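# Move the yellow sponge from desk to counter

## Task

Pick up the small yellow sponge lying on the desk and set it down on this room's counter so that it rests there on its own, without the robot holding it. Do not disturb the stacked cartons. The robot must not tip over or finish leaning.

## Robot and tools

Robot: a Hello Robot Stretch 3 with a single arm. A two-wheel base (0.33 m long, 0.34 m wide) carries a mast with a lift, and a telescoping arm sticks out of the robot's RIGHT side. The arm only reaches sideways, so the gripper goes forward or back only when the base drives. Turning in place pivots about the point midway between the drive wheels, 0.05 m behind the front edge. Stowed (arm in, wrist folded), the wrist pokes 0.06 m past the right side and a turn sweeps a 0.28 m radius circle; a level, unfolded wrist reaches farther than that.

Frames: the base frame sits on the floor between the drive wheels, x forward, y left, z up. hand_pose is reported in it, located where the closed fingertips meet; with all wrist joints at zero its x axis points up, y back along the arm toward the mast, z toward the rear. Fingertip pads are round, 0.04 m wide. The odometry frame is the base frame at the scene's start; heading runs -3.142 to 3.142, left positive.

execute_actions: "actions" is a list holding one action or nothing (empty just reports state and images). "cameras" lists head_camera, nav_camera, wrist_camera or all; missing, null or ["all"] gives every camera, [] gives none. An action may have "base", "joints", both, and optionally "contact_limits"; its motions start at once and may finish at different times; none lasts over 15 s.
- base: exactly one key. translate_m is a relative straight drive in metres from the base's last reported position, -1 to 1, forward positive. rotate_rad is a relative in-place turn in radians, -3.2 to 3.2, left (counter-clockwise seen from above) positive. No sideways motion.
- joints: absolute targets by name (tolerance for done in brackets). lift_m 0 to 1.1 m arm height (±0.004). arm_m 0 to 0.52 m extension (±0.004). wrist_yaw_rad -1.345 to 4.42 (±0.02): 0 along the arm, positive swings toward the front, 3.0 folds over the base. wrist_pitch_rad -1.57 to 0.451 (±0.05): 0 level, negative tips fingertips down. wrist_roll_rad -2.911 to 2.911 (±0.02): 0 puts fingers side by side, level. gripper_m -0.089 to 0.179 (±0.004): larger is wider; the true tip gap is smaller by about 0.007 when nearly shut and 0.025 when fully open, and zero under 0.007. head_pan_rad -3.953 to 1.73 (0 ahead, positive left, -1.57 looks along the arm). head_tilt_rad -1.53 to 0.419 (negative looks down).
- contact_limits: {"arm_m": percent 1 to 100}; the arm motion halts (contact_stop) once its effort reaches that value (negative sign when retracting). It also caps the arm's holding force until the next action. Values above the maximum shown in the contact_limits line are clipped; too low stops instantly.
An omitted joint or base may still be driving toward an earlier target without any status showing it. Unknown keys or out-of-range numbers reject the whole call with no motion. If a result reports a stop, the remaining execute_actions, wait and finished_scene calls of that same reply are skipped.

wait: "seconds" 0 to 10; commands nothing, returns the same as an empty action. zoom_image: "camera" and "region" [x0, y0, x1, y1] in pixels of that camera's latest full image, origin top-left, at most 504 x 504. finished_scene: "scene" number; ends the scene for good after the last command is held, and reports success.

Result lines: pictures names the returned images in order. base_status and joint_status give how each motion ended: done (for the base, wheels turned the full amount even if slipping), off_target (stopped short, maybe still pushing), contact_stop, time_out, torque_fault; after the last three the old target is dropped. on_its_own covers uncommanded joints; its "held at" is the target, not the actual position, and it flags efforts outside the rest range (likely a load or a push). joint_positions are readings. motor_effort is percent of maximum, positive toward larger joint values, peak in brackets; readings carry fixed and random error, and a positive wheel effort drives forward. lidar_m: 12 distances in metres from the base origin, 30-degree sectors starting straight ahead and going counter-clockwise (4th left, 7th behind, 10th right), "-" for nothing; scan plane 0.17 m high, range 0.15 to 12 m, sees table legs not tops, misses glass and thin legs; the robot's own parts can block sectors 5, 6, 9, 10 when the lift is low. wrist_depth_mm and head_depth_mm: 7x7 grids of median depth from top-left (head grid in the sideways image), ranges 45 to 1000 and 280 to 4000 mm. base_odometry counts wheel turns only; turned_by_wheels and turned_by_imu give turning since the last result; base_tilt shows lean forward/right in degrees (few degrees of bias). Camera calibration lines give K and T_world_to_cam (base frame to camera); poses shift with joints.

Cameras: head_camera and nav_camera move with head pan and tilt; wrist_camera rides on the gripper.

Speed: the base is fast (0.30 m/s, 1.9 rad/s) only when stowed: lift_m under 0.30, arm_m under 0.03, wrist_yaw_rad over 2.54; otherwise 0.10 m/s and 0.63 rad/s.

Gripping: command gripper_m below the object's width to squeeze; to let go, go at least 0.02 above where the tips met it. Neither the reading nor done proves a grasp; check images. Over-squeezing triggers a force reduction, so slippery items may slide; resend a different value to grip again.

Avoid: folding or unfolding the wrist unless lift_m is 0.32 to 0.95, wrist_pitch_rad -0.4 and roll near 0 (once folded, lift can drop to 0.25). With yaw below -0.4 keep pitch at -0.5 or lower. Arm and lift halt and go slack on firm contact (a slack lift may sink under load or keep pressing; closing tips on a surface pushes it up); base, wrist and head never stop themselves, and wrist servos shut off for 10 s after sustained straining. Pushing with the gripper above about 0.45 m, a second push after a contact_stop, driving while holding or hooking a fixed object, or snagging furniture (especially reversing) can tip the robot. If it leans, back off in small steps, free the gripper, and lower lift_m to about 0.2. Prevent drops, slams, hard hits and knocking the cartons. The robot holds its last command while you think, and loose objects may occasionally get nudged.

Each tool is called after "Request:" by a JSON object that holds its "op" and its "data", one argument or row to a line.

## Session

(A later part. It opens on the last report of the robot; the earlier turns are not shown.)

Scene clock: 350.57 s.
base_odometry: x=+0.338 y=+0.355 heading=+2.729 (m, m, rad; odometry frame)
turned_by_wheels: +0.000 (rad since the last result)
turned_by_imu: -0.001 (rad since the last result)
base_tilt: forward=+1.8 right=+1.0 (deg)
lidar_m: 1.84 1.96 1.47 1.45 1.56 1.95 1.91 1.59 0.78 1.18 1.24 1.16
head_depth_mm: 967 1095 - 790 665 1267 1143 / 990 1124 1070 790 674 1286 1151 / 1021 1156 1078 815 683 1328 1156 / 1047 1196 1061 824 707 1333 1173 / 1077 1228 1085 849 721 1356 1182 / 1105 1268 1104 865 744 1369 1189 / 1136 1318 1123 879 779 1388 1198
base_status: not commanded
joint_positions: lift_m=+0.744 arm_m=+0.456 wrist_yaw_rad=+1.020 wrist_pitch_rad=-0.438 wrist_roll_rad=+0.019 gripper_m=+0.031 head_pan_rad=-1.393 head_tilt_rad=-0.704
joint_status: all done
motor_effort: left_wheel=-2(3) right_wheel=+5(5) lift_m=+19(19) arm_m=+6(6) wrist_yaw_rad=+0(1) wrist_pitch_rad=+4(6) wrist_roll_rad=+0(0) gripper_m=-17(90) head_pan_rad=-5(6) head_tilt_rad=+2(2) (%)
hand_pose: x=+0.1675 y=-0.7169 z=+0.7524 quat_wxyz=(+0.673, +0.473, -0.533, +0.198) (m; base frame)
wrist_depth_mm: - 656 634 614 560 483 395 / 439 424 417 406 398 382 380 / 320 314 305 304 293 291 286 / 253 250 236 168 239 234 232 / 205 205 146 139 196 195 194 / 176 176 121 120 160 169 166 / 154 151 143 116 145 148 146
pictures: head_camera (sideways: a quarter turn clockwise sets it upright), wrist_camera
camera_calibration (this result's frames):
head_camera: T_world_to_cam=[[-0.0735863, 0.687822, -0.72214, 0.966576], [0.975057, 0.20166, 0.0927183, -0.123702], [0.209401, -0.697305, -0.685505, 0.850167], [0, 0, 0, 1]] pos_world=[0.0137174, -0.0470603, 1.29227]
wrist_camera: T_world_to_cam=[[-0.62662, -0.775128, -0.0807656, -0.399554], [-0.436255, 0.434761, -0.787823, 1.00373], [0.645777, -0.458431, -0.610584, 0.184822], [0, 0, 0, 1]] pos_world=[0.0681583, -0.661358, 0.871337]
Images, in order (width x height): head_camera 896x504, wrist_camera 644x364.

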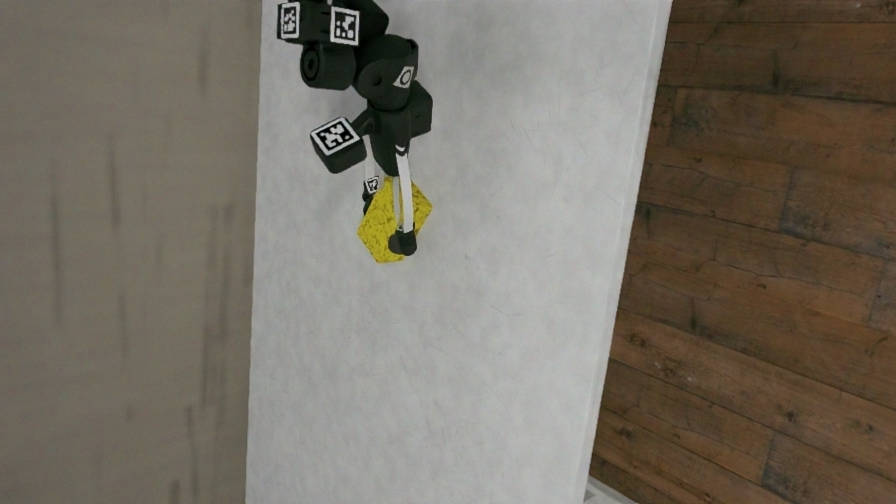

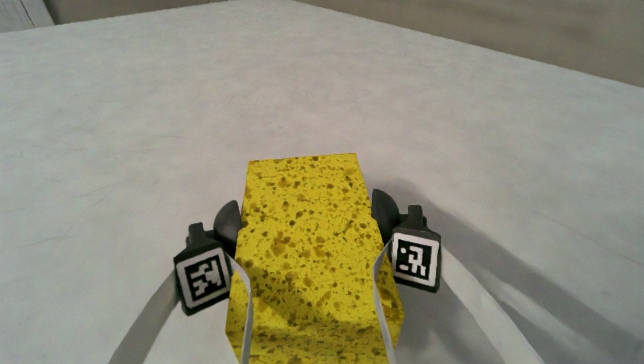

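Request:
{"op": "execute_actions", "data": {
  "actions": [
    {"joints": {"lift_m": 0.81}}
  ],
  "cameras": ["head_camera", "wrist_camera"]
}}

Scene clock: 356.03 s.
base_odometry: x=+0.338 y=+0.355 heading=+2.730 (m, m, rad; odometry frame)
turned_by_wheels: +0.000 (rad since the last result)
turned_by_imu: -0.001 (rad since the last result)
base_tilt: forward=+1.8 right=+1.0 (deg)
lidar_m: 1.83 1.96 1.46 1.45 1.55 1.95 1.91 1.59 0.78 1.18 1.24 1.16
head_depth_mm: 971 1083 914 800 666 1265 1132 / 995 1118 1102 814 676 1289 1138 / 1013 1162 1052 825 680 1328 1145 / 1047 1189 1089 839 705 1335 1163 / 1077 1241 1084 850 721 1345 1180 / 1101 1267 1099 862 745 1369 1187 / 1133 1321 1127 876 779 1385 1192
base_status: not commanded
joint_positions: lift_m=+0.810 arm_m=+0.456 wrist_yaw_rad=+1.020 wrist_pitch_rad=-0.443 wrist_roll_rad=+0.019 gripper_m=+0.031 head_pan_rad=-1.393 head_tilt_rad=-0.704
joint_status: all done
motor_effort: left_wheel=-2(3) right_wheel=+4(5) lift_m=+28(29) arm_m=+6(6) wrist_yaw_rad=+0(0) wrist_pitch_rad=+6(6) wrist_roll_rad=+0(0) gripper_m=-17(17) head_pan_rad=-5(5) head_tilt_rad=+3(2) (%)
hand_pose: x=+0.1670 y=-0.7165 z=+0.8169 quat_wxyz=(+0.673, +0.474, -0.532, +0.196) (m; base frame)
wrist_depth_mm: - - 881 768 629 478 396 / 614 599 576 548 561 490 412 / 448 437 428 427 410 410 407 / 358 353 331 163 336 332 326 / 294 291 145 140 281 278 274 / 250 248 123 122 230 238 237 / 218 217 165 115 206 209 207
pictures: head_camera (sideways: a quarter turn clockwise sets it upright), wrist_camera
camera_calibration (this result's frames):
head_camera: T_world_to_cam=[[-0.0735809, 0.687822, -0.72214, 0.966576], [0.975059, 0.201653, 0.0927183, -0.123702], [0.209395, -0.697307, -0.685505, 0.850167], [0, 0, 0, 1]] pos_world=[0.013717, -0.0470603, 1.29227]
wrist_camera: T_world_to_cam=[[-0.626944, -0.774929, -0.0801626, -0.394722], [-0.439409, 0.436701, -0.784992, 1.05375], [0.64332, -0.456922, -0.614298, 0.229196], [0, 0, 0, 1]] pos_world=[0.0681105, -0.661329, 0.936336]
Images, in order (width x height): head_camera 896x504, wrist_camera 644x364.

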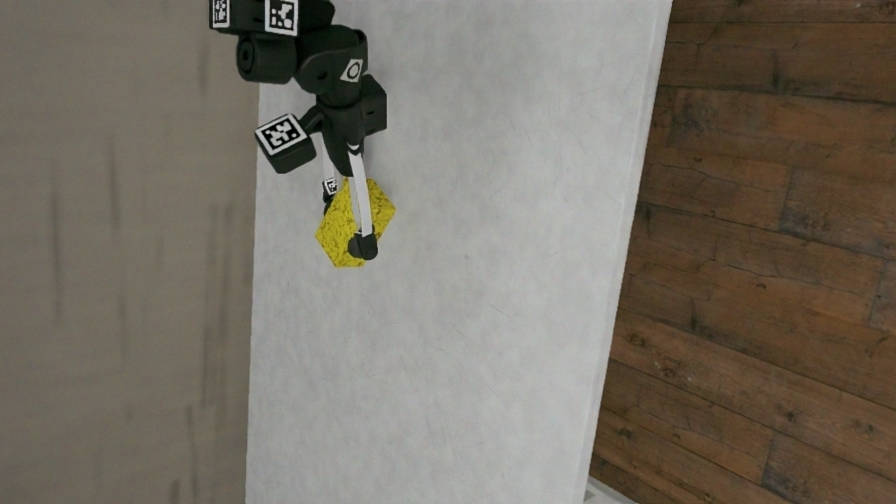

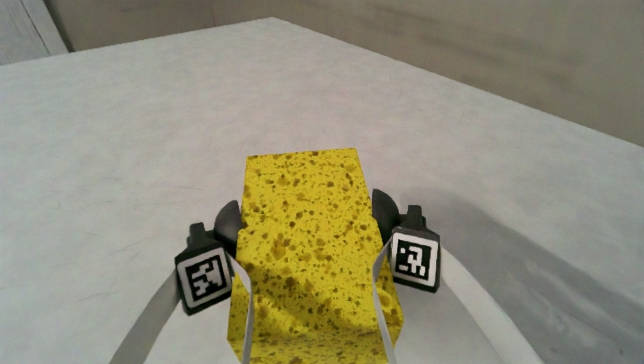

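Request:
{"op": "execute_actions", "data": {
  "actions": [
    {"base": {"rotate_rad": 0.6}, "joints": {"arm_m": 0.0, "wrist_yaw_rad": 2.9, "head_pan_rad": 0.0, "head_tilt_rad": -0.6}}
  ]
}}

Scene clock: 410.57 s.
base_odometry: x=+0.338 y=+0.355 heading=-2.954 (m, m, rad; odometry frame)
turned_by_wheels: +0.600 (rad since the last result)
turned_by_imu: +0.588 (rad since the last result)
base_tilt: forward=+1.8 right=+1.0 (deg)
lidar_m: 1.86 1.45 1.44 1.54 1.93 1.91 1.49 0.78 1.18 1.16 1.16 1.83
head_depth_mm: 1662 1845 2057 2061 1641 1369 1186 / 1780 2000 2249 2091 1675 1388 1194 / 1916 2155 2424 2138 1689 1410 1196 / 2083 2355 2645 2166 1709 1415 1208 / 2254 2594 2758 2169 1739 1429 1226 / 1624 1815 2043 2106 1759 1458 1234 / 1442 1629 1664 1811 1764 1464 1249
base_status: done
joint_positions: lift_m=+0.810 arm_m=+0.000 wrist_yaw_rad=+2.898 wrist_pitch_rad=-0.443 wrist_roll_rad=+0.019 gripper_m=+0.031 head_pan_rad=-0.007 head_tilt_rad=-0.606
joint_status: all done
motor_effort: left_wheel=-1(7) right_wheel=+3(10) lift_m=+28(28) arm_m=-6(5) wrist_yaw_rad=+1(2) wrist_pitch_rad=+6(6) wrist_roll_rad=+0(0) gripper_m=-16(16) head_pan_rad=+5(61) head_tilt_rad=+3(14) (%)
hand_pose: x=+0.0320 y=+0.0693 z=+0.8167 quat_wxyz=(+0.239, +0.709, +0.069, +0.659) (m; base frame)
wrist_depth_mm: - - - - - - - / - - - - - - - / - - - - - - - / - - - 164 - - - / - - 145 141 - - - / - - 123 123 - - - / 956 920 115 115 890 891 882
pictures: head_camera (sideways: a quarter turn clockwise sets it upright), nav_camera (sideways: a quarter turn counterclockwise sets it upright), wrist_camera
camera_calibration (this result's frames):
head_camera: T_world_to_cam=[[-0.615087, 0.0536699, -0.78663, 1.05393], [-0.0278624, 0.995578, 0.0897123, -0.113682], [0.787967, 0.0770983, -0.610872, 0.749557], [0, 0, 0, 1]] pos_world=[0.0544684, -0.00117476, 1.29714]
nav_camera: T_world_to_cam=[[0.487791, -0.0319158, 0.872377, -1.09118], [-0.0961628, -0.995214, 0.0173598, 0.0393825], [0.867648, -0.0923582, -0.488526, 0.596108], [0, 0, 0, 1]] pos_world=[0.0188432, 0.0594235, 1.24245]
wrist_camera: T_world_to_cam=[[0.928514, -0.362556, -0.0800935, 0.051202], [-0.283028, -0.55149, -0.7847, 0.714395], [0.240327, 0.751273, -0.61468, 0.604537], [0, 0, 0, 1]] pos_world=[0.00936541, -0.0416272, 0.936283]
Images, in order (width x height): head_camera 896x504, nav_camera 672x504, wrist_camera 644x364.

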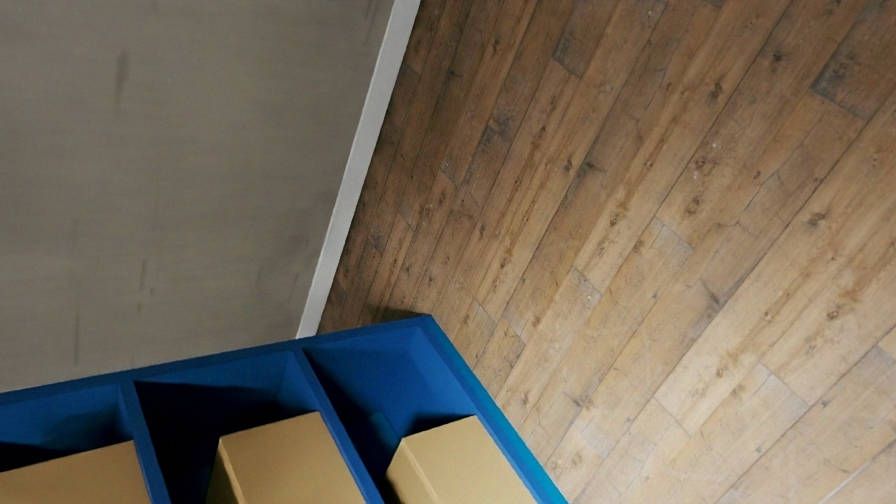

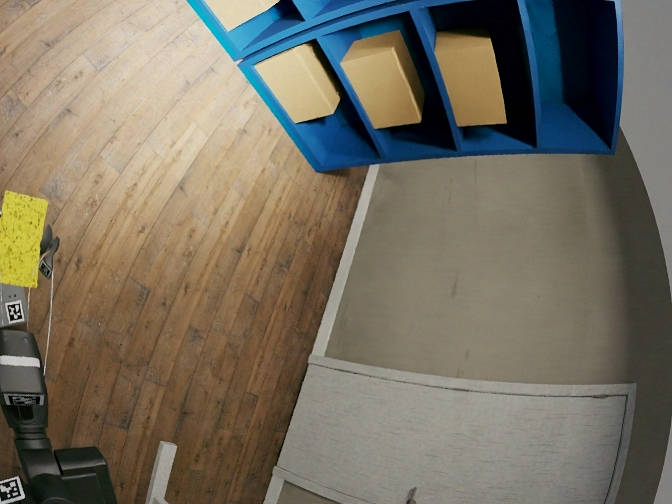

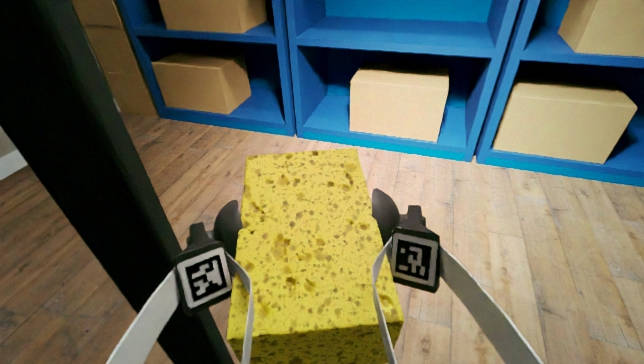

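Request:
{"op": "execute_actions", "data": {
  "actions": [
    {"base": {"translate_m": 0.55}, "joints": {"lift_m": 0.28}}
  ],
  "cameras": ["wrist_camera"]
}}

Request:
{"op": "execute_actions", "data": {
  "actions": [
    {"base": {"translate_m": 1.0}, "joints": {"head_pan_rad": 0.5}}
  ],
  "cameras": ["head_camera", "nav_camera"]
}}

Scene clock: 445.47 s.
base_odometry: x=-0.202 y=+0.252 heading=-2.954 (m, m, rad; odometry frame)
turned_by_wheels: +0.000 (rad since the last result)
turned_by_imu: -0.003 (rad since the last result)
base_tilt: forward=+1.8 right=+1.0 (deg)
lidar_m: 1.53 1.13 1.10 1.21 1.86 2.34 1.92 1.28 1.51 1.15 1.42 1.39
head_depth_mm: 1266 1394 1550 1758 1650 1370 1179 / 1349 1498 1684 1904 1666 1392 1190 / 1448 1633 1855 2033 1694 1409 1201 / 1572 1778 2036 2151 1717 1426 1215 / 1686 1954 2295 2190 1734 1438 1228 / 1861 2097 1486 1653 1705 1447 1233 / 1128 1214 1524 1488 1668 1467 1249
base_status: done
joint_positions: lift_m=+0.280 arm_m=+0.000 wrist_yaw_rad=+2.899 wrist_pitch_rad=-0.444 wrist_roll_rad=+0.019 gripper_m=+0.031 head_pan_rad=-0.007 head_tilt_rad=-0.605
joint_status: all done
motor_effort: left_wheel=-2(7) right_wheel=+2(8) lift_m=+19(28) arm_m=-5(6) wrist_yaw_rad=+1(1) wrist_pitch_rad=+6(6) wrist_roll_rad=+0(0) gripper_m=-17(16) head_pan_rad=+4(5) head_tilt_rad=+2(3) (%)
hand_pose: x=+0.0319 y=+0.0692 z=+0.2871 quat_wxyz=(+0.239, +0.709, +0.069, +0.659) (m; base frame)
wrist_depth_mm: - - - - - 902 - / - - - - - 942 906 / - 800 817 775 773 771 764 / 649 650 626 163 641 614 620 / 550 - 145 140 510 542 514 / 481 - 123 122 430 447 442 / - - 115 115 388 391 390
pictures: wrist_camera
camera_calibration (this result's frames):
wrist_camera: T_world_to_cam=[[0.928677, -0.36216, -0.0799932, 0.00881258], [-0.282905, -0.552225, -0.784227, 0.298588], [0.239842, 0.750924, -0.615296, 0.279249], [0, 0, 0, 1]] pos_world=[0.00931213, -0.0416158, 0.406686]
Images, in order (width x height): wrist_camera 644x364.

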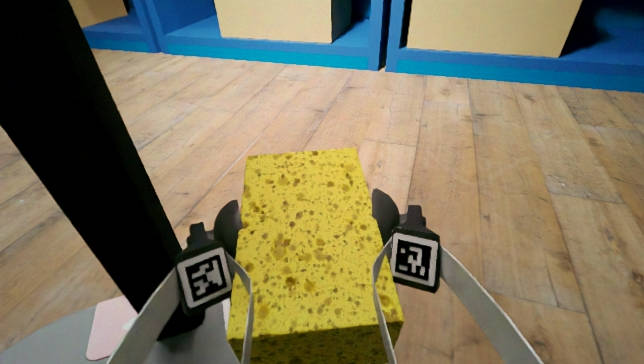

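Scene clock: 450.40 s.
base_odometry: x=-1.185 y=+0.066 heading=-2.954 (m, m, rad; odometry frame)
turned_by_wheels: +0.000 (rad since the last result)
turned_by_imu: -0.003 (rad since the last result)
base_tilt: forward=+1.9 right=+1.0 (deg)
lidar_m: 0.68 1.02 0.49 0.66 0.84 3.14 2.24 1.67 1.68 0.80 0.63 0.62
head_depth_mm: 817 884 972 1074 1207 1317 1178 / 951 1047 1163 1313 1492 1379 1185 / 1134 1273 1465 1695 1675 1406 1208 / 1414 1628 1937 2087 1706 1410 1215 / 1855 2265 2680 2254 1748 1435 1133 / 2296 2532 2784 2250 1645 789 1137 / 2220 2409 2664 532 954 855 1124
base_status: done
joint_positions: lift_m=+0.280 arm_m=+0.000 wrist_yaw_rad=+2.899 wrist_pitch_rad=-0.444 wrist_roll_rad=+0.019 gripper_m=+0.031 head_pan_rad=+0.493 head_tilt_rad=-0.605
joint_status: all done
motor_effort: left_wheel=-1(5) right_wheel=+1(9) lift_m=+19(19) arm_m=-5(5) wrist_yaw_rad=+0(1) wrist_pitch_rad=+6(6) wrist_roll_rad=+0(0) gripper_m=-16(15) head_pan_rad=+5(46) head_tilt_rad=+3(3) (%)
hand_pose: x=+0.0318 y=+0.0692 z=+0.2871 quat_wxyz=(+0.239, +0.709, +0.069, +0.659) (m; base frame)
wrist_depth_mm: - 619 708 923 866 - - / - 695 735 853 907 - - / - 742 707 654 702 756 763 / 636 662 629 163 636 614 604 / 554 - 145 140 519 522 515 / 473 - 123 123 427 443 447 / - - 115 115 385 397 390
pictures: head_camera (sideways: a quarter turn clockwise sets it upright), nav_camera (sideways: a quarter turn counterclockwise sets it upright)
camera_calibration (this result's frames):
head_camera: T_world_to_cam=[[-0.564691, -0.247335, -0.787369, 1.05459], [-0.501842, 0.860299, 0.0896703, -0.110736], [0.655194, 0.44577, -0.609926, 0.749137], [0, 0, 0, 1]] pos_world=[0.0491158, 0.0221603, 1.2972]
nav_camera: T_world_to_cam=[[0.442458, 0.20535, 0.872962, -1.09167], [0.392711, -0.9195, 0.0172528, 0.0365396], [0.806231, 0.335188, -0.487483, 0.595126], [0, 0, 0, 1]] pos_world=[-0.0111424, 0.0582924, 1.24247]
Images, in order (width x height): head_camera 896x504, nav_camera 672x504.

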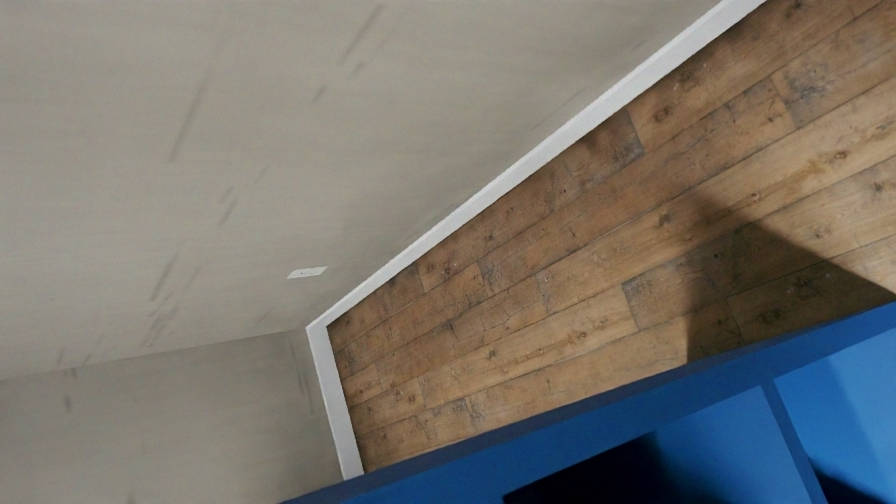

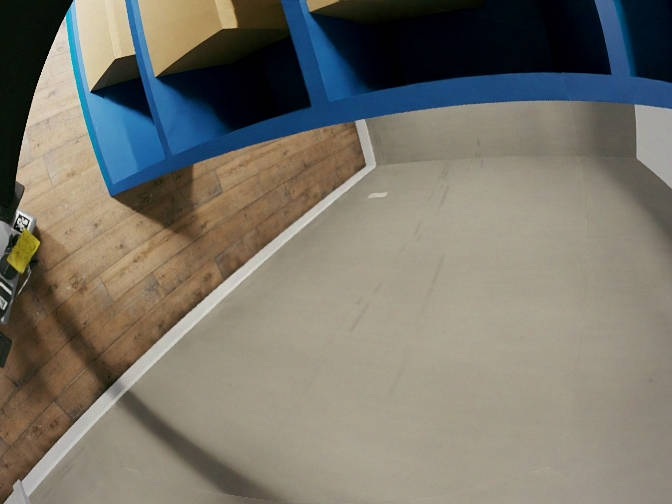

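Request:
{"op": "execute_actions", "data": {
  "actions": [
    {"base": {"translate_m": 0.355}}
  ],
  "cameras": []
}}

Request:
{"op": "execute_actions", "data": {
  "actions": [
    {"base": {"rotate_rad": 0.943}, "joints": {"head_pan_rad": 0.0, "head_tilt_rad": -0.8}}
  ],
  "cameras": ["head_camera", "nav_camera"]
}}

Scene clock: 484.10 s.
base_odometry: x=-1.534 y=+0.000 heading=-2.954 (m, m, rad; odometry frame)
turned_by_wheels: +0.000 (rad since the last result)
turned_by_imu: -0.002 (rad since the last result)
base_tilt: forward=+1.8 right=+1.0 (deg)
lidar_m: 0.37 0.56 0.75 0.40 0.83 2.11 2.59 1.93 0.86 0.44 0.35 0.34
head_depth_mm: 429 465 509 563 629 717 826 / 499 548 610 688 792 929 1103 / 596 667 764 890 1068 1303 1206 / 738 853 1016 1248 1582 1430 1211 / 969 1189 1524 1988 1727 1420 1220 / 1414 1928 2533 2230 1758 1448 1231 / 2012 2206 2497 2281 1787 1465 1239
base_status: done
joint_positions: lift_m=+0.280 arm_m=+0.000 wrist_yaw_rad=+2.899 wrist_pitch_rad=-0.444 wrist_roll_rad=+0.019 gripper_m=+0.031 head_pan_rad=+0.493 head_tilt_rad=-0.605
joint_status: not commanded
motor_effort: left_wheel=-1(7) right_wheel=+2(8) lift_m=+19(19) arm_m=-5(6) wrist_yaw_rad=+0(0) wrist_pitch_rad=+7(6) wrist_roll_rad=+0(0) gripper_m=-17(16) head_pan_rad=+5(5) head_tilt_rad=+2(3) (%)
hand_pose: x=+0.0318 y=+0.0692 z=+0.2871 quat_wxyz=(+0.239, +0.709, +0.069, +0.659) (m; base frame)
wrist_depth_mm: - 386 491 - - - 650 / - 420 525 - - 925 611 / - 611 544 778 778 776 586 / 656 531 512 164 625 625 528 / 553 - 146 140 535 528 483 / 475 - 123 122 433 453 430 / - - 114 116 391 387 395
pictures: none
No camera images: the call's "cameras" was empty. Leave "cameras" out to get every camera's image.

Scene clock: 485.90 s.
base_odometry: x=-1.534 y=+0.000 heading=-2.011 (m, m, rad; odometry frame)
turned_by_wheels: +0.943 (rad since the last result)
turned_by_imu: +0.923 (rad since the last result)
base_tilt: forward=+1.8 right=+1.1 (deg)
lidar_m: 1.38 0.40 0.40 1.19 2.63 1.94 1.23 0.48 0.36 0.34 0.36 0.49
head_depth_mm: 1361 1392 1425 1460 1374 1229 1107 / 2117 2369 2017 1715 1456 1273 1118 / 2183 2468 2114 1722 1473 1270 1131 / 2201 2468 2136 1752 1480 1286 1138 / 2205 2482 2180 1792 1406 1247 1137 / 2130 2206 2119 885 868 851 1112 / 1686 676 663 656 647 692 1133
base_status: done
joint_positions: lift_m=+0.280 arm_m=+0.000 wrist_yaw_rad=+2.899 wrist_pitch_rad=-0.444 wrist_roll_rad=+0.019 gripper_m=+0.031 head_pan_rad=+0.007 head_tilt_rad=-0.790
joint_status: all done
motor_effort: left_wheel=-1(8) right_wheel=+3(9) lift_m=+19(19) arm_m=-5(5) wrist_yaw_rad=+0(0) wrist_pitch_rad=+6(6) wrist_roll_rad=+0(0) gripper_m=-16(16) head_pan_rad=-5(46) head_tilt_rad=-4(22) (%)
hand_pose: x=+0.0318 y=+0.0692 z=+0.2871 quat_wxyz=(+0.239, +0.709, +0.069, +0.659) (m; base frame)
wrist_depth_mm: - - - 829 763 373 420 / - - - 886 792 422 475 / - 801 784 752 612 483 561 / 628 668 633 163 547 556 591 / 547 - 145 141 531 531 508 / 474 - 123 122 433 453 443 / - - 115 115 389 394 392
pictures: head_camera (sideways: a quarter turn clockwise sets it upright), nav_camera (sideways: a quarter turn counterclockwise sets it upright)
camera_calibration (this result's frames):
head_camera: T_world_to_cam=[[-0.749526, 0.0440106, -0.660511, 0.890388], [-0.0249241, 0.995204, 0.0945946, -0.120034], [0.661506, 0.0873637, -0.744834, 0.924569], [0, 0, 0, 1]] pos_world=[0.0527684, -0.000501826, 1.28812]
nav_camera: T_world_to_cam=[[0.639807, -0.023935, 0.768163, -0.956234], [-0.0773703, -0.996443, 0.0333943, 0.0183988], [0.764631, -0.0807989, -0.639383, 0.793001], [0, 0, 0, 1]] pos_world=[0.00687641, 0.0595195, 1.24096]
Images, in order (width x height): head_camera 896x504, nav_camera 672x504.

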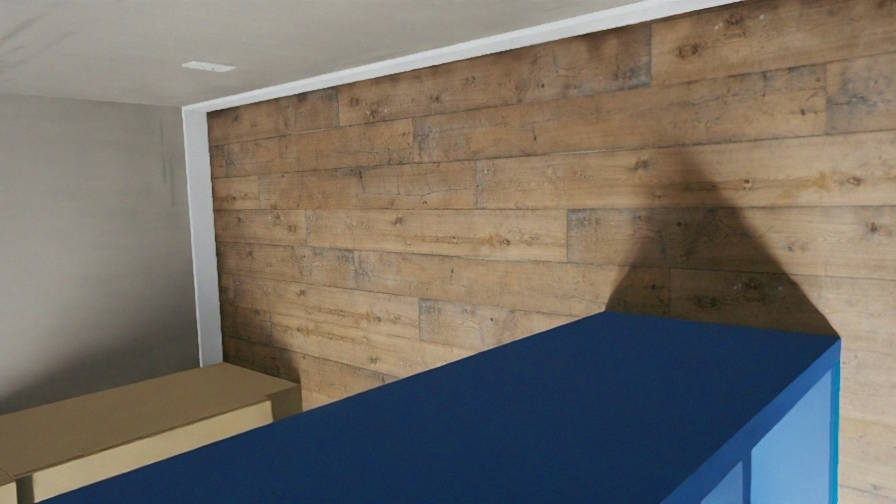

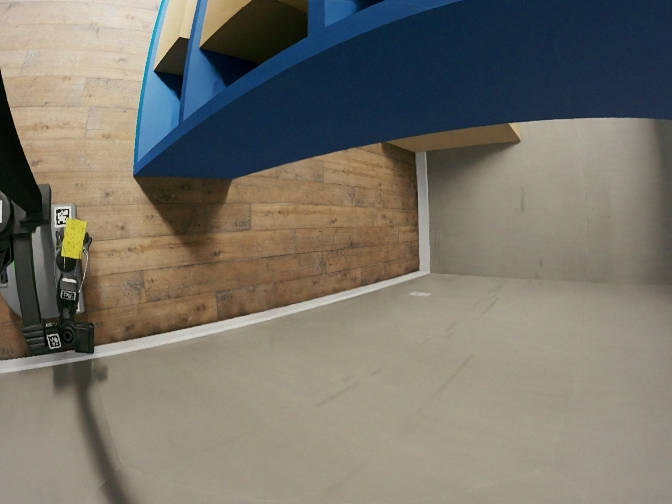

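Request:
{"op": "execute_actions", "data": {
  "actions": [
    {"base": {"translate_m": 1.0}, "joints": {"head_pan_rad": 1.2, "head_tilt_rad": -0.45}}
  ],
  "cameras": ["head_camera", "nav_camera"]
}}

Scene clock: 537.33 s.
base_odometry: x=-1.960 y=-0.905 heading=-2.011 (m, m, rad; odometry frame)
turned_by_wheels: +0.000 (rad since the last result)
turned_by_imu: -0.004 (rad since the last result)
base_tilt: forward=+1.8 right=+1.0 (deg)
lidar_m: 1.40 1.08 1.22 0.99 0.38 0.39 1.34 0.49 0.36 0.35 0.37 0.50
head_depth_mm: 2136 2126 1425 1517 1682 1541 1276 / 2517 2455 1700 1868 1888 1544 1286 / 3057 3046 2169 2425 1975 1570 1298 / 3101 3354 3646 2718 2003 1582 1306 / 3028 3295 3528 2776 2026 1598 1320 / 2955 3180 3503 2835 2077 1625 1326 / 2840 3107 3281 2756 1994 1582 1281
base_status: done
joint_positions: lift_m=+0.280 arm_m=+0.000 wrist_yaw_rad=+2.899 wrist_pitch_rad=-0.444 wrist_roll_rad=+0.019 gripper_m=+0.031 head_pan_rad=+1.193 head_tilt_rad=-0.458
joint_status: all done
motor_effort: left_wheel=-2(7) right_wheel=+2(10) lift_m=+19(19) arm_m=-5(5) wrist_yaw_rad=+0(1) wrist_pitch_rad=+6(7) wrist_roll_rad=+0(0) gripper_m=-16(17) head_pan_rad=+5(60) head_tilt_rad=+4(28) (%)
hand_pose: x=+0.0318 y=+0.0692 z=+0.2871 quat_wxyz=(+0.239, +0.709, +0.069, +0.659) (m; base frame)
wrist_depth_mm: - - - - - 974 904 / - - - - - 928 970 / - 824 792 797 770 780 756 / 416 655 622 164 637 623 615 / 432 - 144 141 527 516 512 / 416 - 123 122 431 451 443 / - - 114 115 385 393 389
pictures: head_camera (sideways: a quarter turn clockwise sets it upright), nav_camera (sideways: a quarter turn counterclockwise sets it upright)
camera_calibration (this result's frames):
head_camera: T_world_to_cam=[[-0.227608, -0.439645, -0.868853, 1.15878], [-0.942736, 0.322899, 0.0835741, -0.100127], [0.243809, 0.838122, -0.487964, 0.59297], [0, 0, 0, 1]] pos_world=[0.0247826, 0.0448002, 1.30452]
nav_camera: T_world_to_cam=[[0.157043, 0.318422, 0.93485, -1.17067], [0.892117, -0.451786, 0.00401969, 0.0507192], [0.423632, 0.833365, -0.35502, 0.425088], [0, 0, 0, 1]] pos_world=[-0.0414827, 0.0414283, 1.24511]
Images, in order (width x height): head_camera 896x504, nav_camera 672x504.

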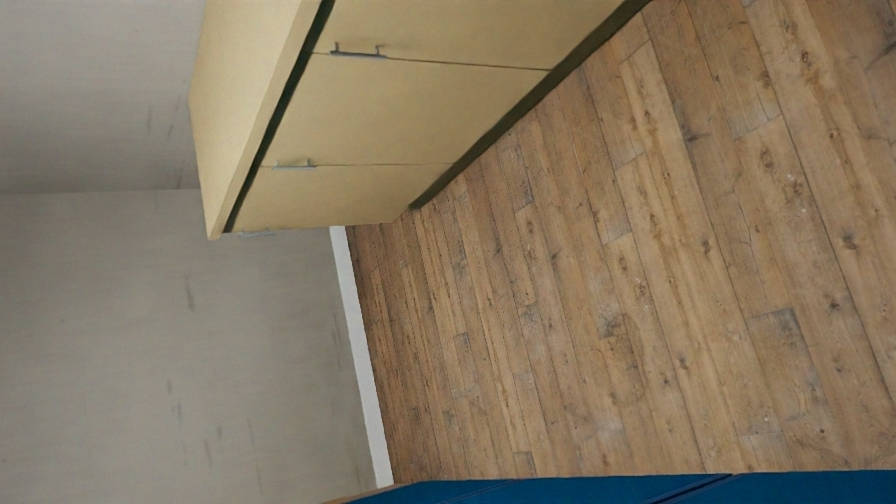

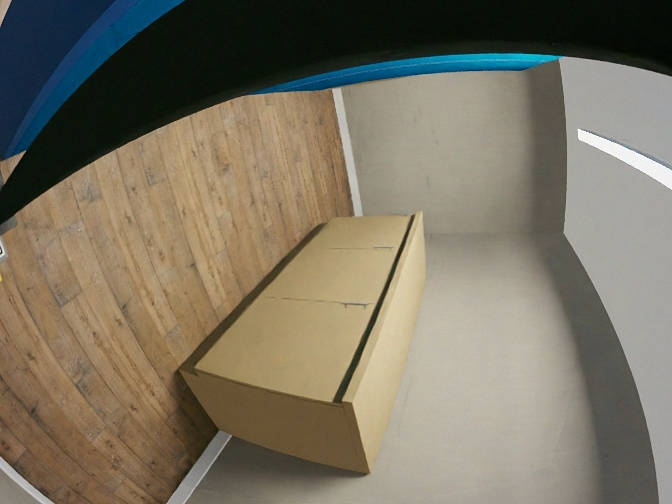

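Request:
{"op": "execute_actions", "data": {
  "actions": [
    {"base": {"rotate_rad": 1.31}, "joints": {"head_pan_rad": -0.6, "head_tilt_rad": -0.6}}
  ],
  "cameras": ["head_camera", "nav_camera"]
}}

Scene clock: 637.90 s.
base_odometry: x=-1.960 y=-0.905 heading=-0.702 (m, m, rad; odometry frame)
turned_by_wheels: +1.310 (rad since the last result)
turned_by_imu: +1.282 (rad since the last result)
base_tilt: forward=+1.8 right=+1.0 (deg)
lidar_m: 1.71 0.52 0.38 0.54 0.71 0.41 0.35 0.35 0.41 0.70 1.32 1.08
head_depth_mm: 1333 1360 1515 1767 1665 1384 1188 / 1434 1287 1263 1474 1640 1400 1196 / 1560 1331 1145 1327 1575 1412 1205 / 1706 1378 1285 1511 1735 1430 1223 / 1870 1429 1457 1743 1756 1437 1226 / 2103 1558 1683 2044 1791 1460 1238 / 2346 1712 1995 2297 1804 1481 1253
base_status: done
joint_positions: lift_m=+0.280 arm_m=+0.000 wrist_yaw_rad=+2.899 wrist_pitch_rad=-0.444 wrist_roll_rad=+0.019 gripper_m=+0.031 head_pan_rad=-0.593 head_tilt_rad=-0.593
joint_status: all done
motor_effort: left_wheel=-2(8) right_wheel=+3(11) lift_m=+19(19) arm_m=-6(6) wrist_yaw_rad=+0(0) wrist_pitch_rad=+6(6) wrist_roll_rad=+0(0) gripper_m=-16(16) head_pan_rad=-5(60) head_tilt_rad=-4(17) (%)
hand_pose: x=+0.0318 y=+0.0692 z=+0.2871 quat_wxyz=(+0.239, +0.709, +0.069, +0.659) (m; base frame)
wrist_depth_mm: - - - 450 413 507 704 / - - - 497 457 602 880 / - 805 790 545 519 702 750 / 634 666 617 164 581 631 616 / 549 - 145 140 517 528 515 / 473 - 123 123 432 453 446 / - - 114 115 387 393 389
pictures: head_camera (sideways: a quarter turn clockwise sets it upright), nav_camera (sideways: a quarter turn counterclockwise sets it upright)
camera_calibration (this result's frames):
head_camera: T_world_to_cam=[[-0.47425, 0.378898, -0.794685, 1.06358], [0.526129, 0.845709, 0.0892435, -0.116453], [0.705886, -0.375783, -0.600426, 0.736469], [0, 0, 0, 1]] pos_world=[0.045806, -0.0277483, 1.2978]
nav_camera: T_world_to_cam=[[0.379265, -0.289777, 0.878742, -1.09882], [-0.630446, -0.776065, 0.0161824, 0.0441742], [0.677271, -0.560136, -0.477023, 0.582302], [0, 0, 0, 1]] pos_world=[0.0502166, 0.0420379, 1.24263]
Images, in order (width x height): head_camera 896x504, nav_camera 672x504.

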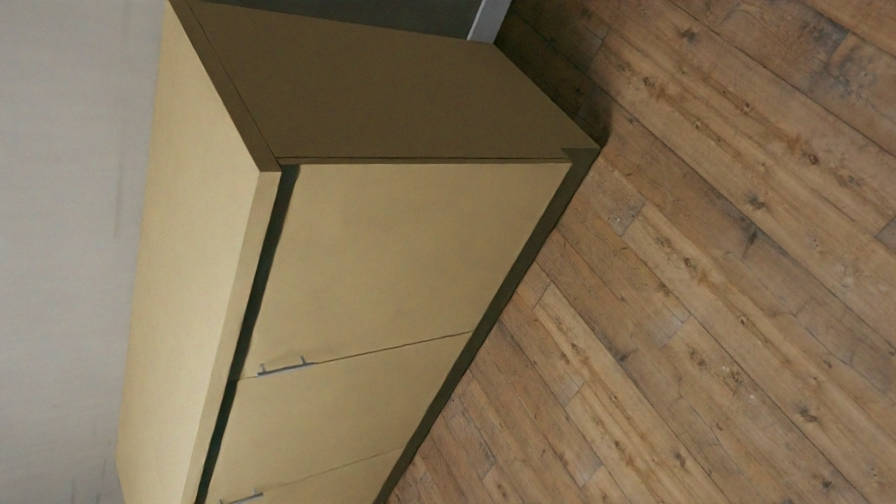

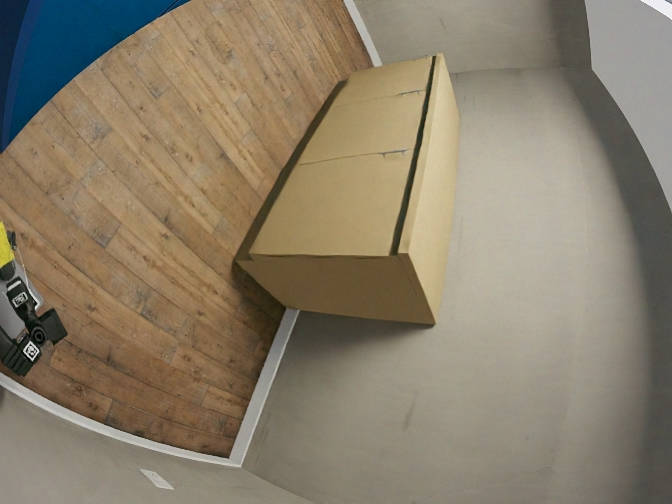

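Request:
{"op": "execute_actions", "data": {
  "actions": [
    {"base": {"translate_m": 0.55}}
  ],
  "cameras": []
}}

Request:
{"op": "execute_actions", "data": {
  "actions": [
    {"base": {"translate_m": 0.65}, "joints": {"lift_m": 0.95, "wrist_yaw_rad": 0.29, "head_pan_rad": -1.5, "head_tilt_rad": -0.55}}
  ]
}}

Scene clock: 665.87 s.
base_odometry: x=-1.540 y=-1.260 heading=-0.702 (m, m, rad; odometry frame)
turned_by_wheels: +0.000 (rad since the last result)
turned_by_imu: -0.002 (rad since the last result)
base_tilt: forward=+1.8 right=+1.0 (deg)
lidar_m: 1.41 0.82 0.47 0.40 0.40 0.47 0.88 0.88 1.02 1.30 0.72 0.82
head_depth_mm: 1196 1239 828 871 996 1166 1186 / 1287 1285 885 967 1122 1347 1198 / 1392 1327 953 1085 1287 1416 1208 / 1527 1376 1050 1245 1520 1438 1224 / 1685 1424 1195 1449 1698 1450 1226 / 1865 1476 1381 1727 1784 1471 1241 / 2093 1545 1641 2071 1803 1474 1253
base_status: done
joint_positions: lift_m=+0.280 arm_m=+0.000 wrist_yaw_rad=+2.899 wrist_pitch_rad=-0.444 wrist_roll_rad=+0.019 gripper_m=+0.031 head_pan_rad=-0.593 head_tilt_rad=-0.593
joint_status: not commanded
motor_effort: left_wheel=-1(5) right_wheel=+3(10) lift_m=+19(19) arm_m=-6(5) wrist_yaw_rad=+0(0) wrist_pitch_rad=+6(7) wrist_roll_rad=+0(0) gripper_m=-16(17) head_pan_rad=-5(5) head_tilt_rad=-3(3) (%)
hand_pose: x=+0.0318 y=+0.0692 z=+0.2871 quat_wxyz=(+0.239, +0.709, +0.069, +0.659) (m; base frame)
wrist_depth_mm: - 361 419 490 593 758 - / - 389 446 529 670 854 - / - 426 489 586 730 766 776 / 377 469 507 164 625 606 623 / 409 - 145 140 529 528 522 / 441 - 123 122 424 449 446 / - - 114 115 389 393 389
pictures: none
No camera images: the call's "cameras" was empty. Leave "cameras" out to get every camera's image.

Scene clock: 672.93 s.
base_odometry: x=-1.044 y=-1.680 heading=-0.702 (m, m, rad; odometry frame)
turned_by_wheels: +0.000 (rad since the last result)
turned_by_imu: -0.003 (rad since the last result)
base_tilt: forward=+1.8 right=+1.0 (deg)
lidar_m: 1.07 1.17 0.67 0.57 0.57 0.66 1.50 1.50 0.63 0.54 0.54 0.62
head_depth_mm: 990 1101 895 674 744 - - / 978 1087 911 660 699 - - / 966 1063 937 671 651 - 1153 / 951 1046 956 683 542 822 1012 / 940 1031 980 695 675 804 983 / 921 1014 999 703 666 786 952 / 910 999 1028 719 652 766 921
base_status: done
joint_positions: lift_m=+0.950 arm_m=+0.000 wrist_yaw_rad=+0.292 wrist_pitch_rad=-0.445 wrist_roll_rad=+0.019 gripper_m=+0.031 head_pan_rad=-1.493 head_tilt_rad=-0.556
joint_status: all done
motor_effort: left_wheel=-2(8) right_wheel=+1(10) lift_m=+28(27) arm_m=-5(5) wrist_yaw_rad=-2(3) wrist_pitch_rad=+6(7) wrist_roll_rad=+0(0) gripper_m=-16(16) head_pan_rad=-5(60) head_tilt_rad=+3(9) (%)
hand_pose: x=+0.0420 y=-0.3570 z=+0.9565 quat_wxyz=(+0.699, +0.254, -0.666, -0.057) (m; base frame)
wrist_depth_mm: 735 709 670 664 648 628 841 / 469 462 443 440 435 424 413 / 347 339 338 331 331 333 340 / 325 328 327 164 383 396 406 / 398 404 145 141 420 461 494 / 454 468 123 122 531 533 - / 553 557 327 115 612 665 -
pictures: head_camera (sideways: a quarter turn clockwise sets it upright), nav_camera (sideways: a quarter turn counterclockwise sets it upright), wrist_camera
camera_calibration (this result's frames):
head_camera: T_world_to_cam=[[0.00433997, 0.578027, -0.816006, 1.08845], [0.989279, 0.116636, 0.0878818, -0.117509], [0.145974, -0.807639, -0.571324, 0.702024], [0, 0, 0, 1]] pos_world=[0.0090487, -0.0484668, 1.29959]
nav_camera: T_world_to_cam=[[0.00621351, -0.445285, 0.895367, -1.11823], [-0.999843, 0.0120834, 0.0129479, 0.0506378], [-0.0165846, -0.895307, -0.44514, 0.545049], [0, 0, 0, 1]] pos_world=[0.0666174, -0.0105571, 1.24319]
wrist_camera: T_world_to_cam=[[-0.983668, -0.161271, -0.0799338, 0.0506012], [-0.0378921, 0.619679, -0.78394, 0.998849], [0.17596, -0.768108, -0.615669, 0.469502], [0, 0, 0, 1]] pos_world=[0.00500949, -0.250177, 1.07614]
Images, in order (width x height): head_camera 896x504, nav_camera 672x504, wrist_camera 644x364.

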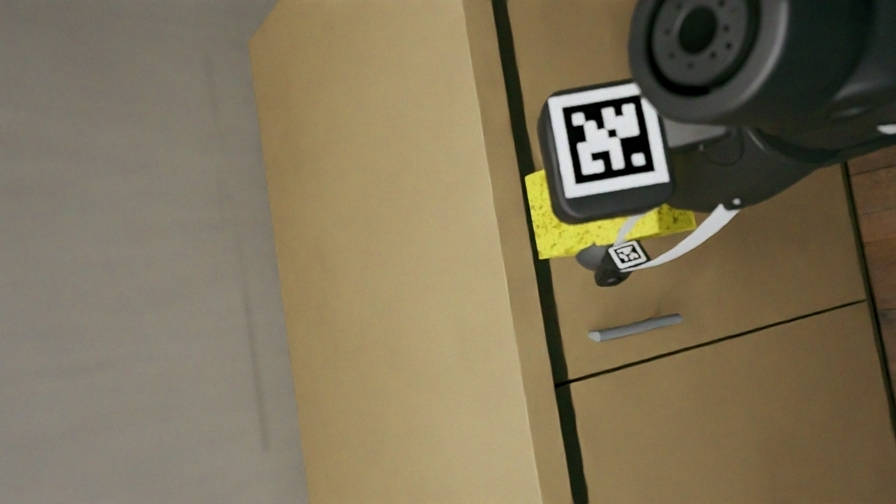

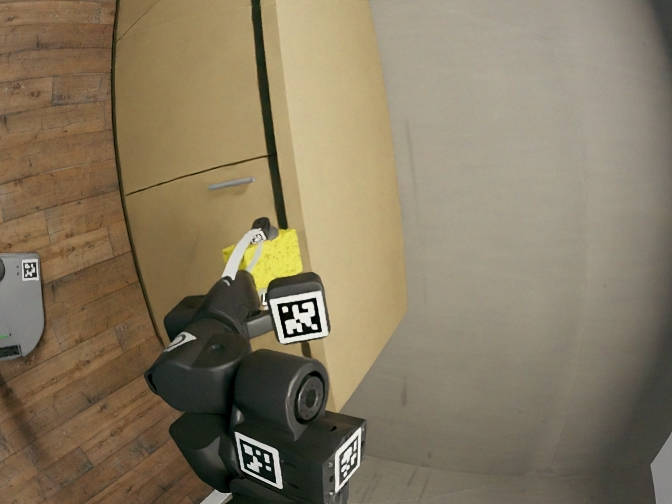

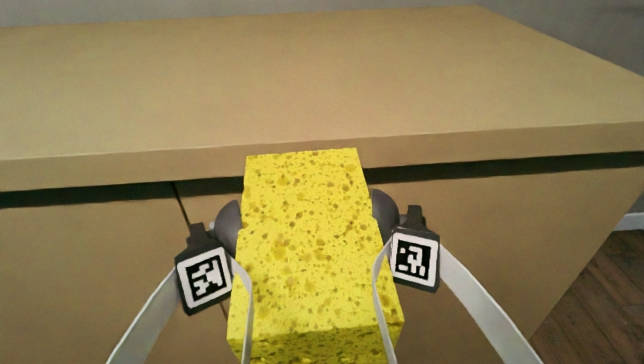

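Request:
{"op": "execute_actions", "data": {
  "actions": [
    {"joints": {"lift_m": 0.985, "arm_m": 0.40, "head_tilt_rad": -0.45}}
  ],
  "cameras": ["head_camera", "wrist_camera"]
}}

Scene clock: 701.13 s.
base_odometry: x=-1.044 y=-1.680 heading=-0.702 (m, m, rad; odometry frame)
turned_by_wheels: +0.000 (rad since the last result)
turned_by_imu: -0.001 (rad since the last result)
base_tilt: forward=+1.8 right=+1.1 (deg)
lidar_m: 1.08 1.17 0.67 0.57 0.57 0.66 1.50 1.50 0.63 0.54 0.54 0.62
head_depth_mm: 987 1062 - 769 675 775 913 / 976 1054 - 750 655 757 888 / 960 1042 1114 734 658 742 861 / 947 1029 1101 809 647 723 839 / 929 1017 1101 825 633 700 817 / 919 1005 1081 840 638 691 798 / 912 991 1075 855 623 676 779
base_status: not commanded
joint_positions: lift_m=+0.985 arm_m=+0.400 wrist_yaw_rad=+0.290 wrist_pitch_rad=-0.445 wrist_roll_rad=+0.019 gripper_m=+0.031 head_pan_rad=-1.493 head_tilt_rad=-0.458
joint_status: all done
motor_effort: left_wheel=-2(1) right_wheel=+2(2) lift_m=+28(25) arm_m=+6(6) wrist_yaw_rad=-1(1) wrist_pitch_rad=+7(6) wrist_roll_rad=+0(0) gripper_m=-16(16) head_pan_rad=-5(5) head_tilt_rad=+4(14) (%)
hand_pose: x=+0.0417 y=-0.7563 z=+0.9914 quat_wxyz=(+0.699, +0.254, -0.666, -0.057) (m; base frame)
wrist_depth_mm: 428 436 449 458 469 478 492 / 477 470 486 488 490 504 535 / 419 410 398 392 387 381 563 / 330 326 310 163 313 309 303 / 273 271 145 140 261 258 256 / 230 230 124 123 212 222 219 / 201 203 158 115 192 195 192
pictures: head_camera (sideways: a quarter turn clockwise sets it upright), wrist_camera
camera_calibration (this result's frames):
head_camera: T_world_to_cam=[[0.0109368, 0.495028, -0.868808, 1.15726], [0.98865, 0.124843, 0.0835786, -0.111914], [0.149839, -0.859861, -0.488044, 0.593648], [0, 0, 0, 1]] pos_world=[0.00903572, -0.048451, 1.30452]
wrist_camera: T_world_to_cam=[[-0.983893, -0.1599, -0.0799174, -0.0102694], [-0.0370627, 0.619825, -0.783864, 1.27372], [0.174875, -0.768277, -0.615768, 0.184359], [0, 0, 0, 1]] pos_world=[0.00486389, -0.649489, 1.11113]
Images, in order (width x height): head_camera 896x504, wrist_camera 644x364.

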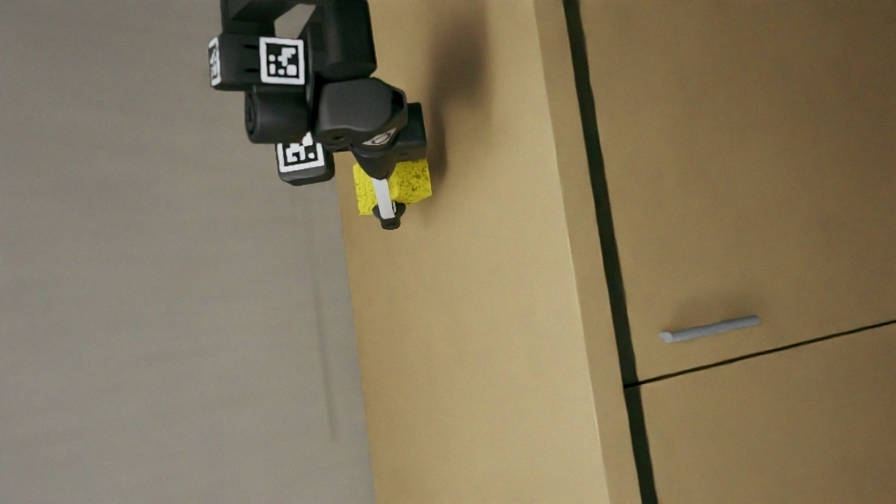

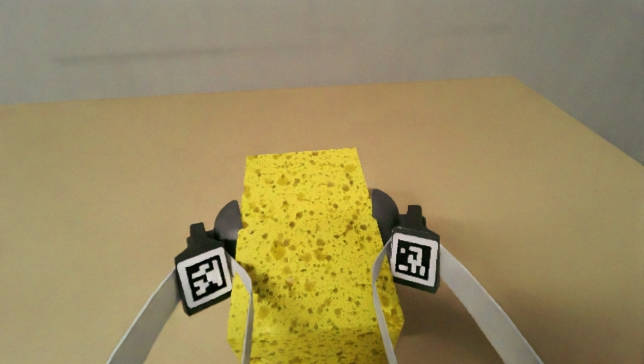

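Request:
{"op": "execute_actions", "data": {
  "actions": [
    {"joints": {"lift_m": 0.937}}
  ],
  "cameras": ["head_camera", "wrist_camera"]
}}

Scene clock: 716.80 s.
base_odometry: x=-1.044 y=-1.680 heading=-0.702 (m, m, rad; odometry frame)
turned_by_wheels: +0.000 (rad since the last result)
turned_by_imu: -0.001 (rad since the last result)
base_tilt: forward=+1.8 right=+1.1 (deg)
lidar_m: 1.07 1.16 0.67 0.57 0.57 0.66 1.51 1.51 0.63 0.54 0.54 0.62
head_depth_mm: 984 1074 1138 729 676 779 908 / 972 1062 1126 711 654 757 884 / 955 1045 1117 750 661 740 863 / 945 1032 1099 809 645 722 838 / 932 1014 1097 824 632 705 818 / 921 1003 1085 841 636 691 798 / 910 985 1072 857 621 676 777
base_status: not commanded
joint_positions: lift_m=+0.937 arm_m=+0.400 wrist_yaw_rad=+0.290 wrist_pitch_rad=-0.441 wrist_roll_rad=+0.019 gripper_m=+0.031 head_pan_rad=-1.493 head_tilt_rad=-0.458
joint_status: all done
motor_effort: left_wheel=-1(2) right_wheel=+1(2) lift_m=+18(27) arm_m=+6(6) wrist_yaw_rad=-1(1) wrist_pitch_rad=+5(7) wrist_roll_rad=+0(0) gripper_m=-17(16) head_pan_rad=-5(5) head_tilt_rad=+4(4) (%)
hand_pose: x=+0.0419 y=-0.7568 z=+0.9447 quat_wxyz=(+0.699, +0.253, -0.666, -0.056) (m; base frame)
wrist_depth_mm: 428 440 442 456 460 477 484 / 429 428 420 408 396 388 519 / 324 318 307 303 298 293 289 / 253 249 239 164 241 239 234 / 209 208 145 140 201 199 197 / 178 178 122 122 162 171 170 / 155 155 136 116 147 151 148
pictures: head_camera (sideways: a quarter turn clockwise sets it upright), wrist_camera
camera_calibration (this result's frames):
head_camera: T_world_to_cam=[[0.0109367, 0.495028, -0.868808, 1.15726], [0.98865, 0.124844, 0.0835786, -0.111914], [0.149839, -0.859861, -0.488044, 0.593648], [0, 0, 0, 1]] pos_world=[0.00903573, -0.048451, 1.30452]
wrist_camera: T_world_to_cam=[[-0.983813, -0.160165, -0.080365, -0.0137239], [-0.0362778, 0.617204, -0.785967, 1.23738], [0.175486, -0.770329, -0.613024, 0.151076], [0, 0, 0, 1]] pos_world=[0.00487575, -0.649534, 1.06405]
Images, in order (width x height): head_camera 896x504, wrist_camera 644x364.

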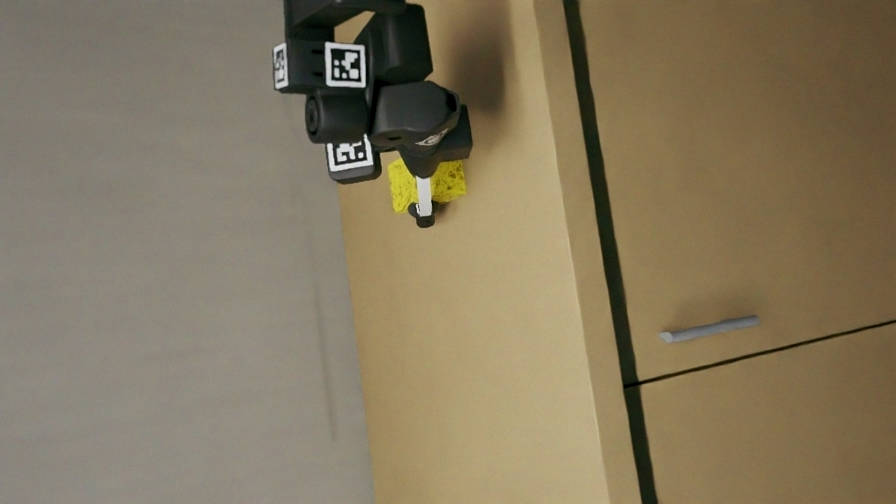

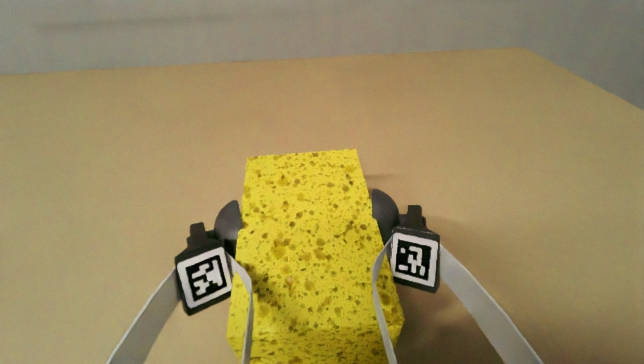

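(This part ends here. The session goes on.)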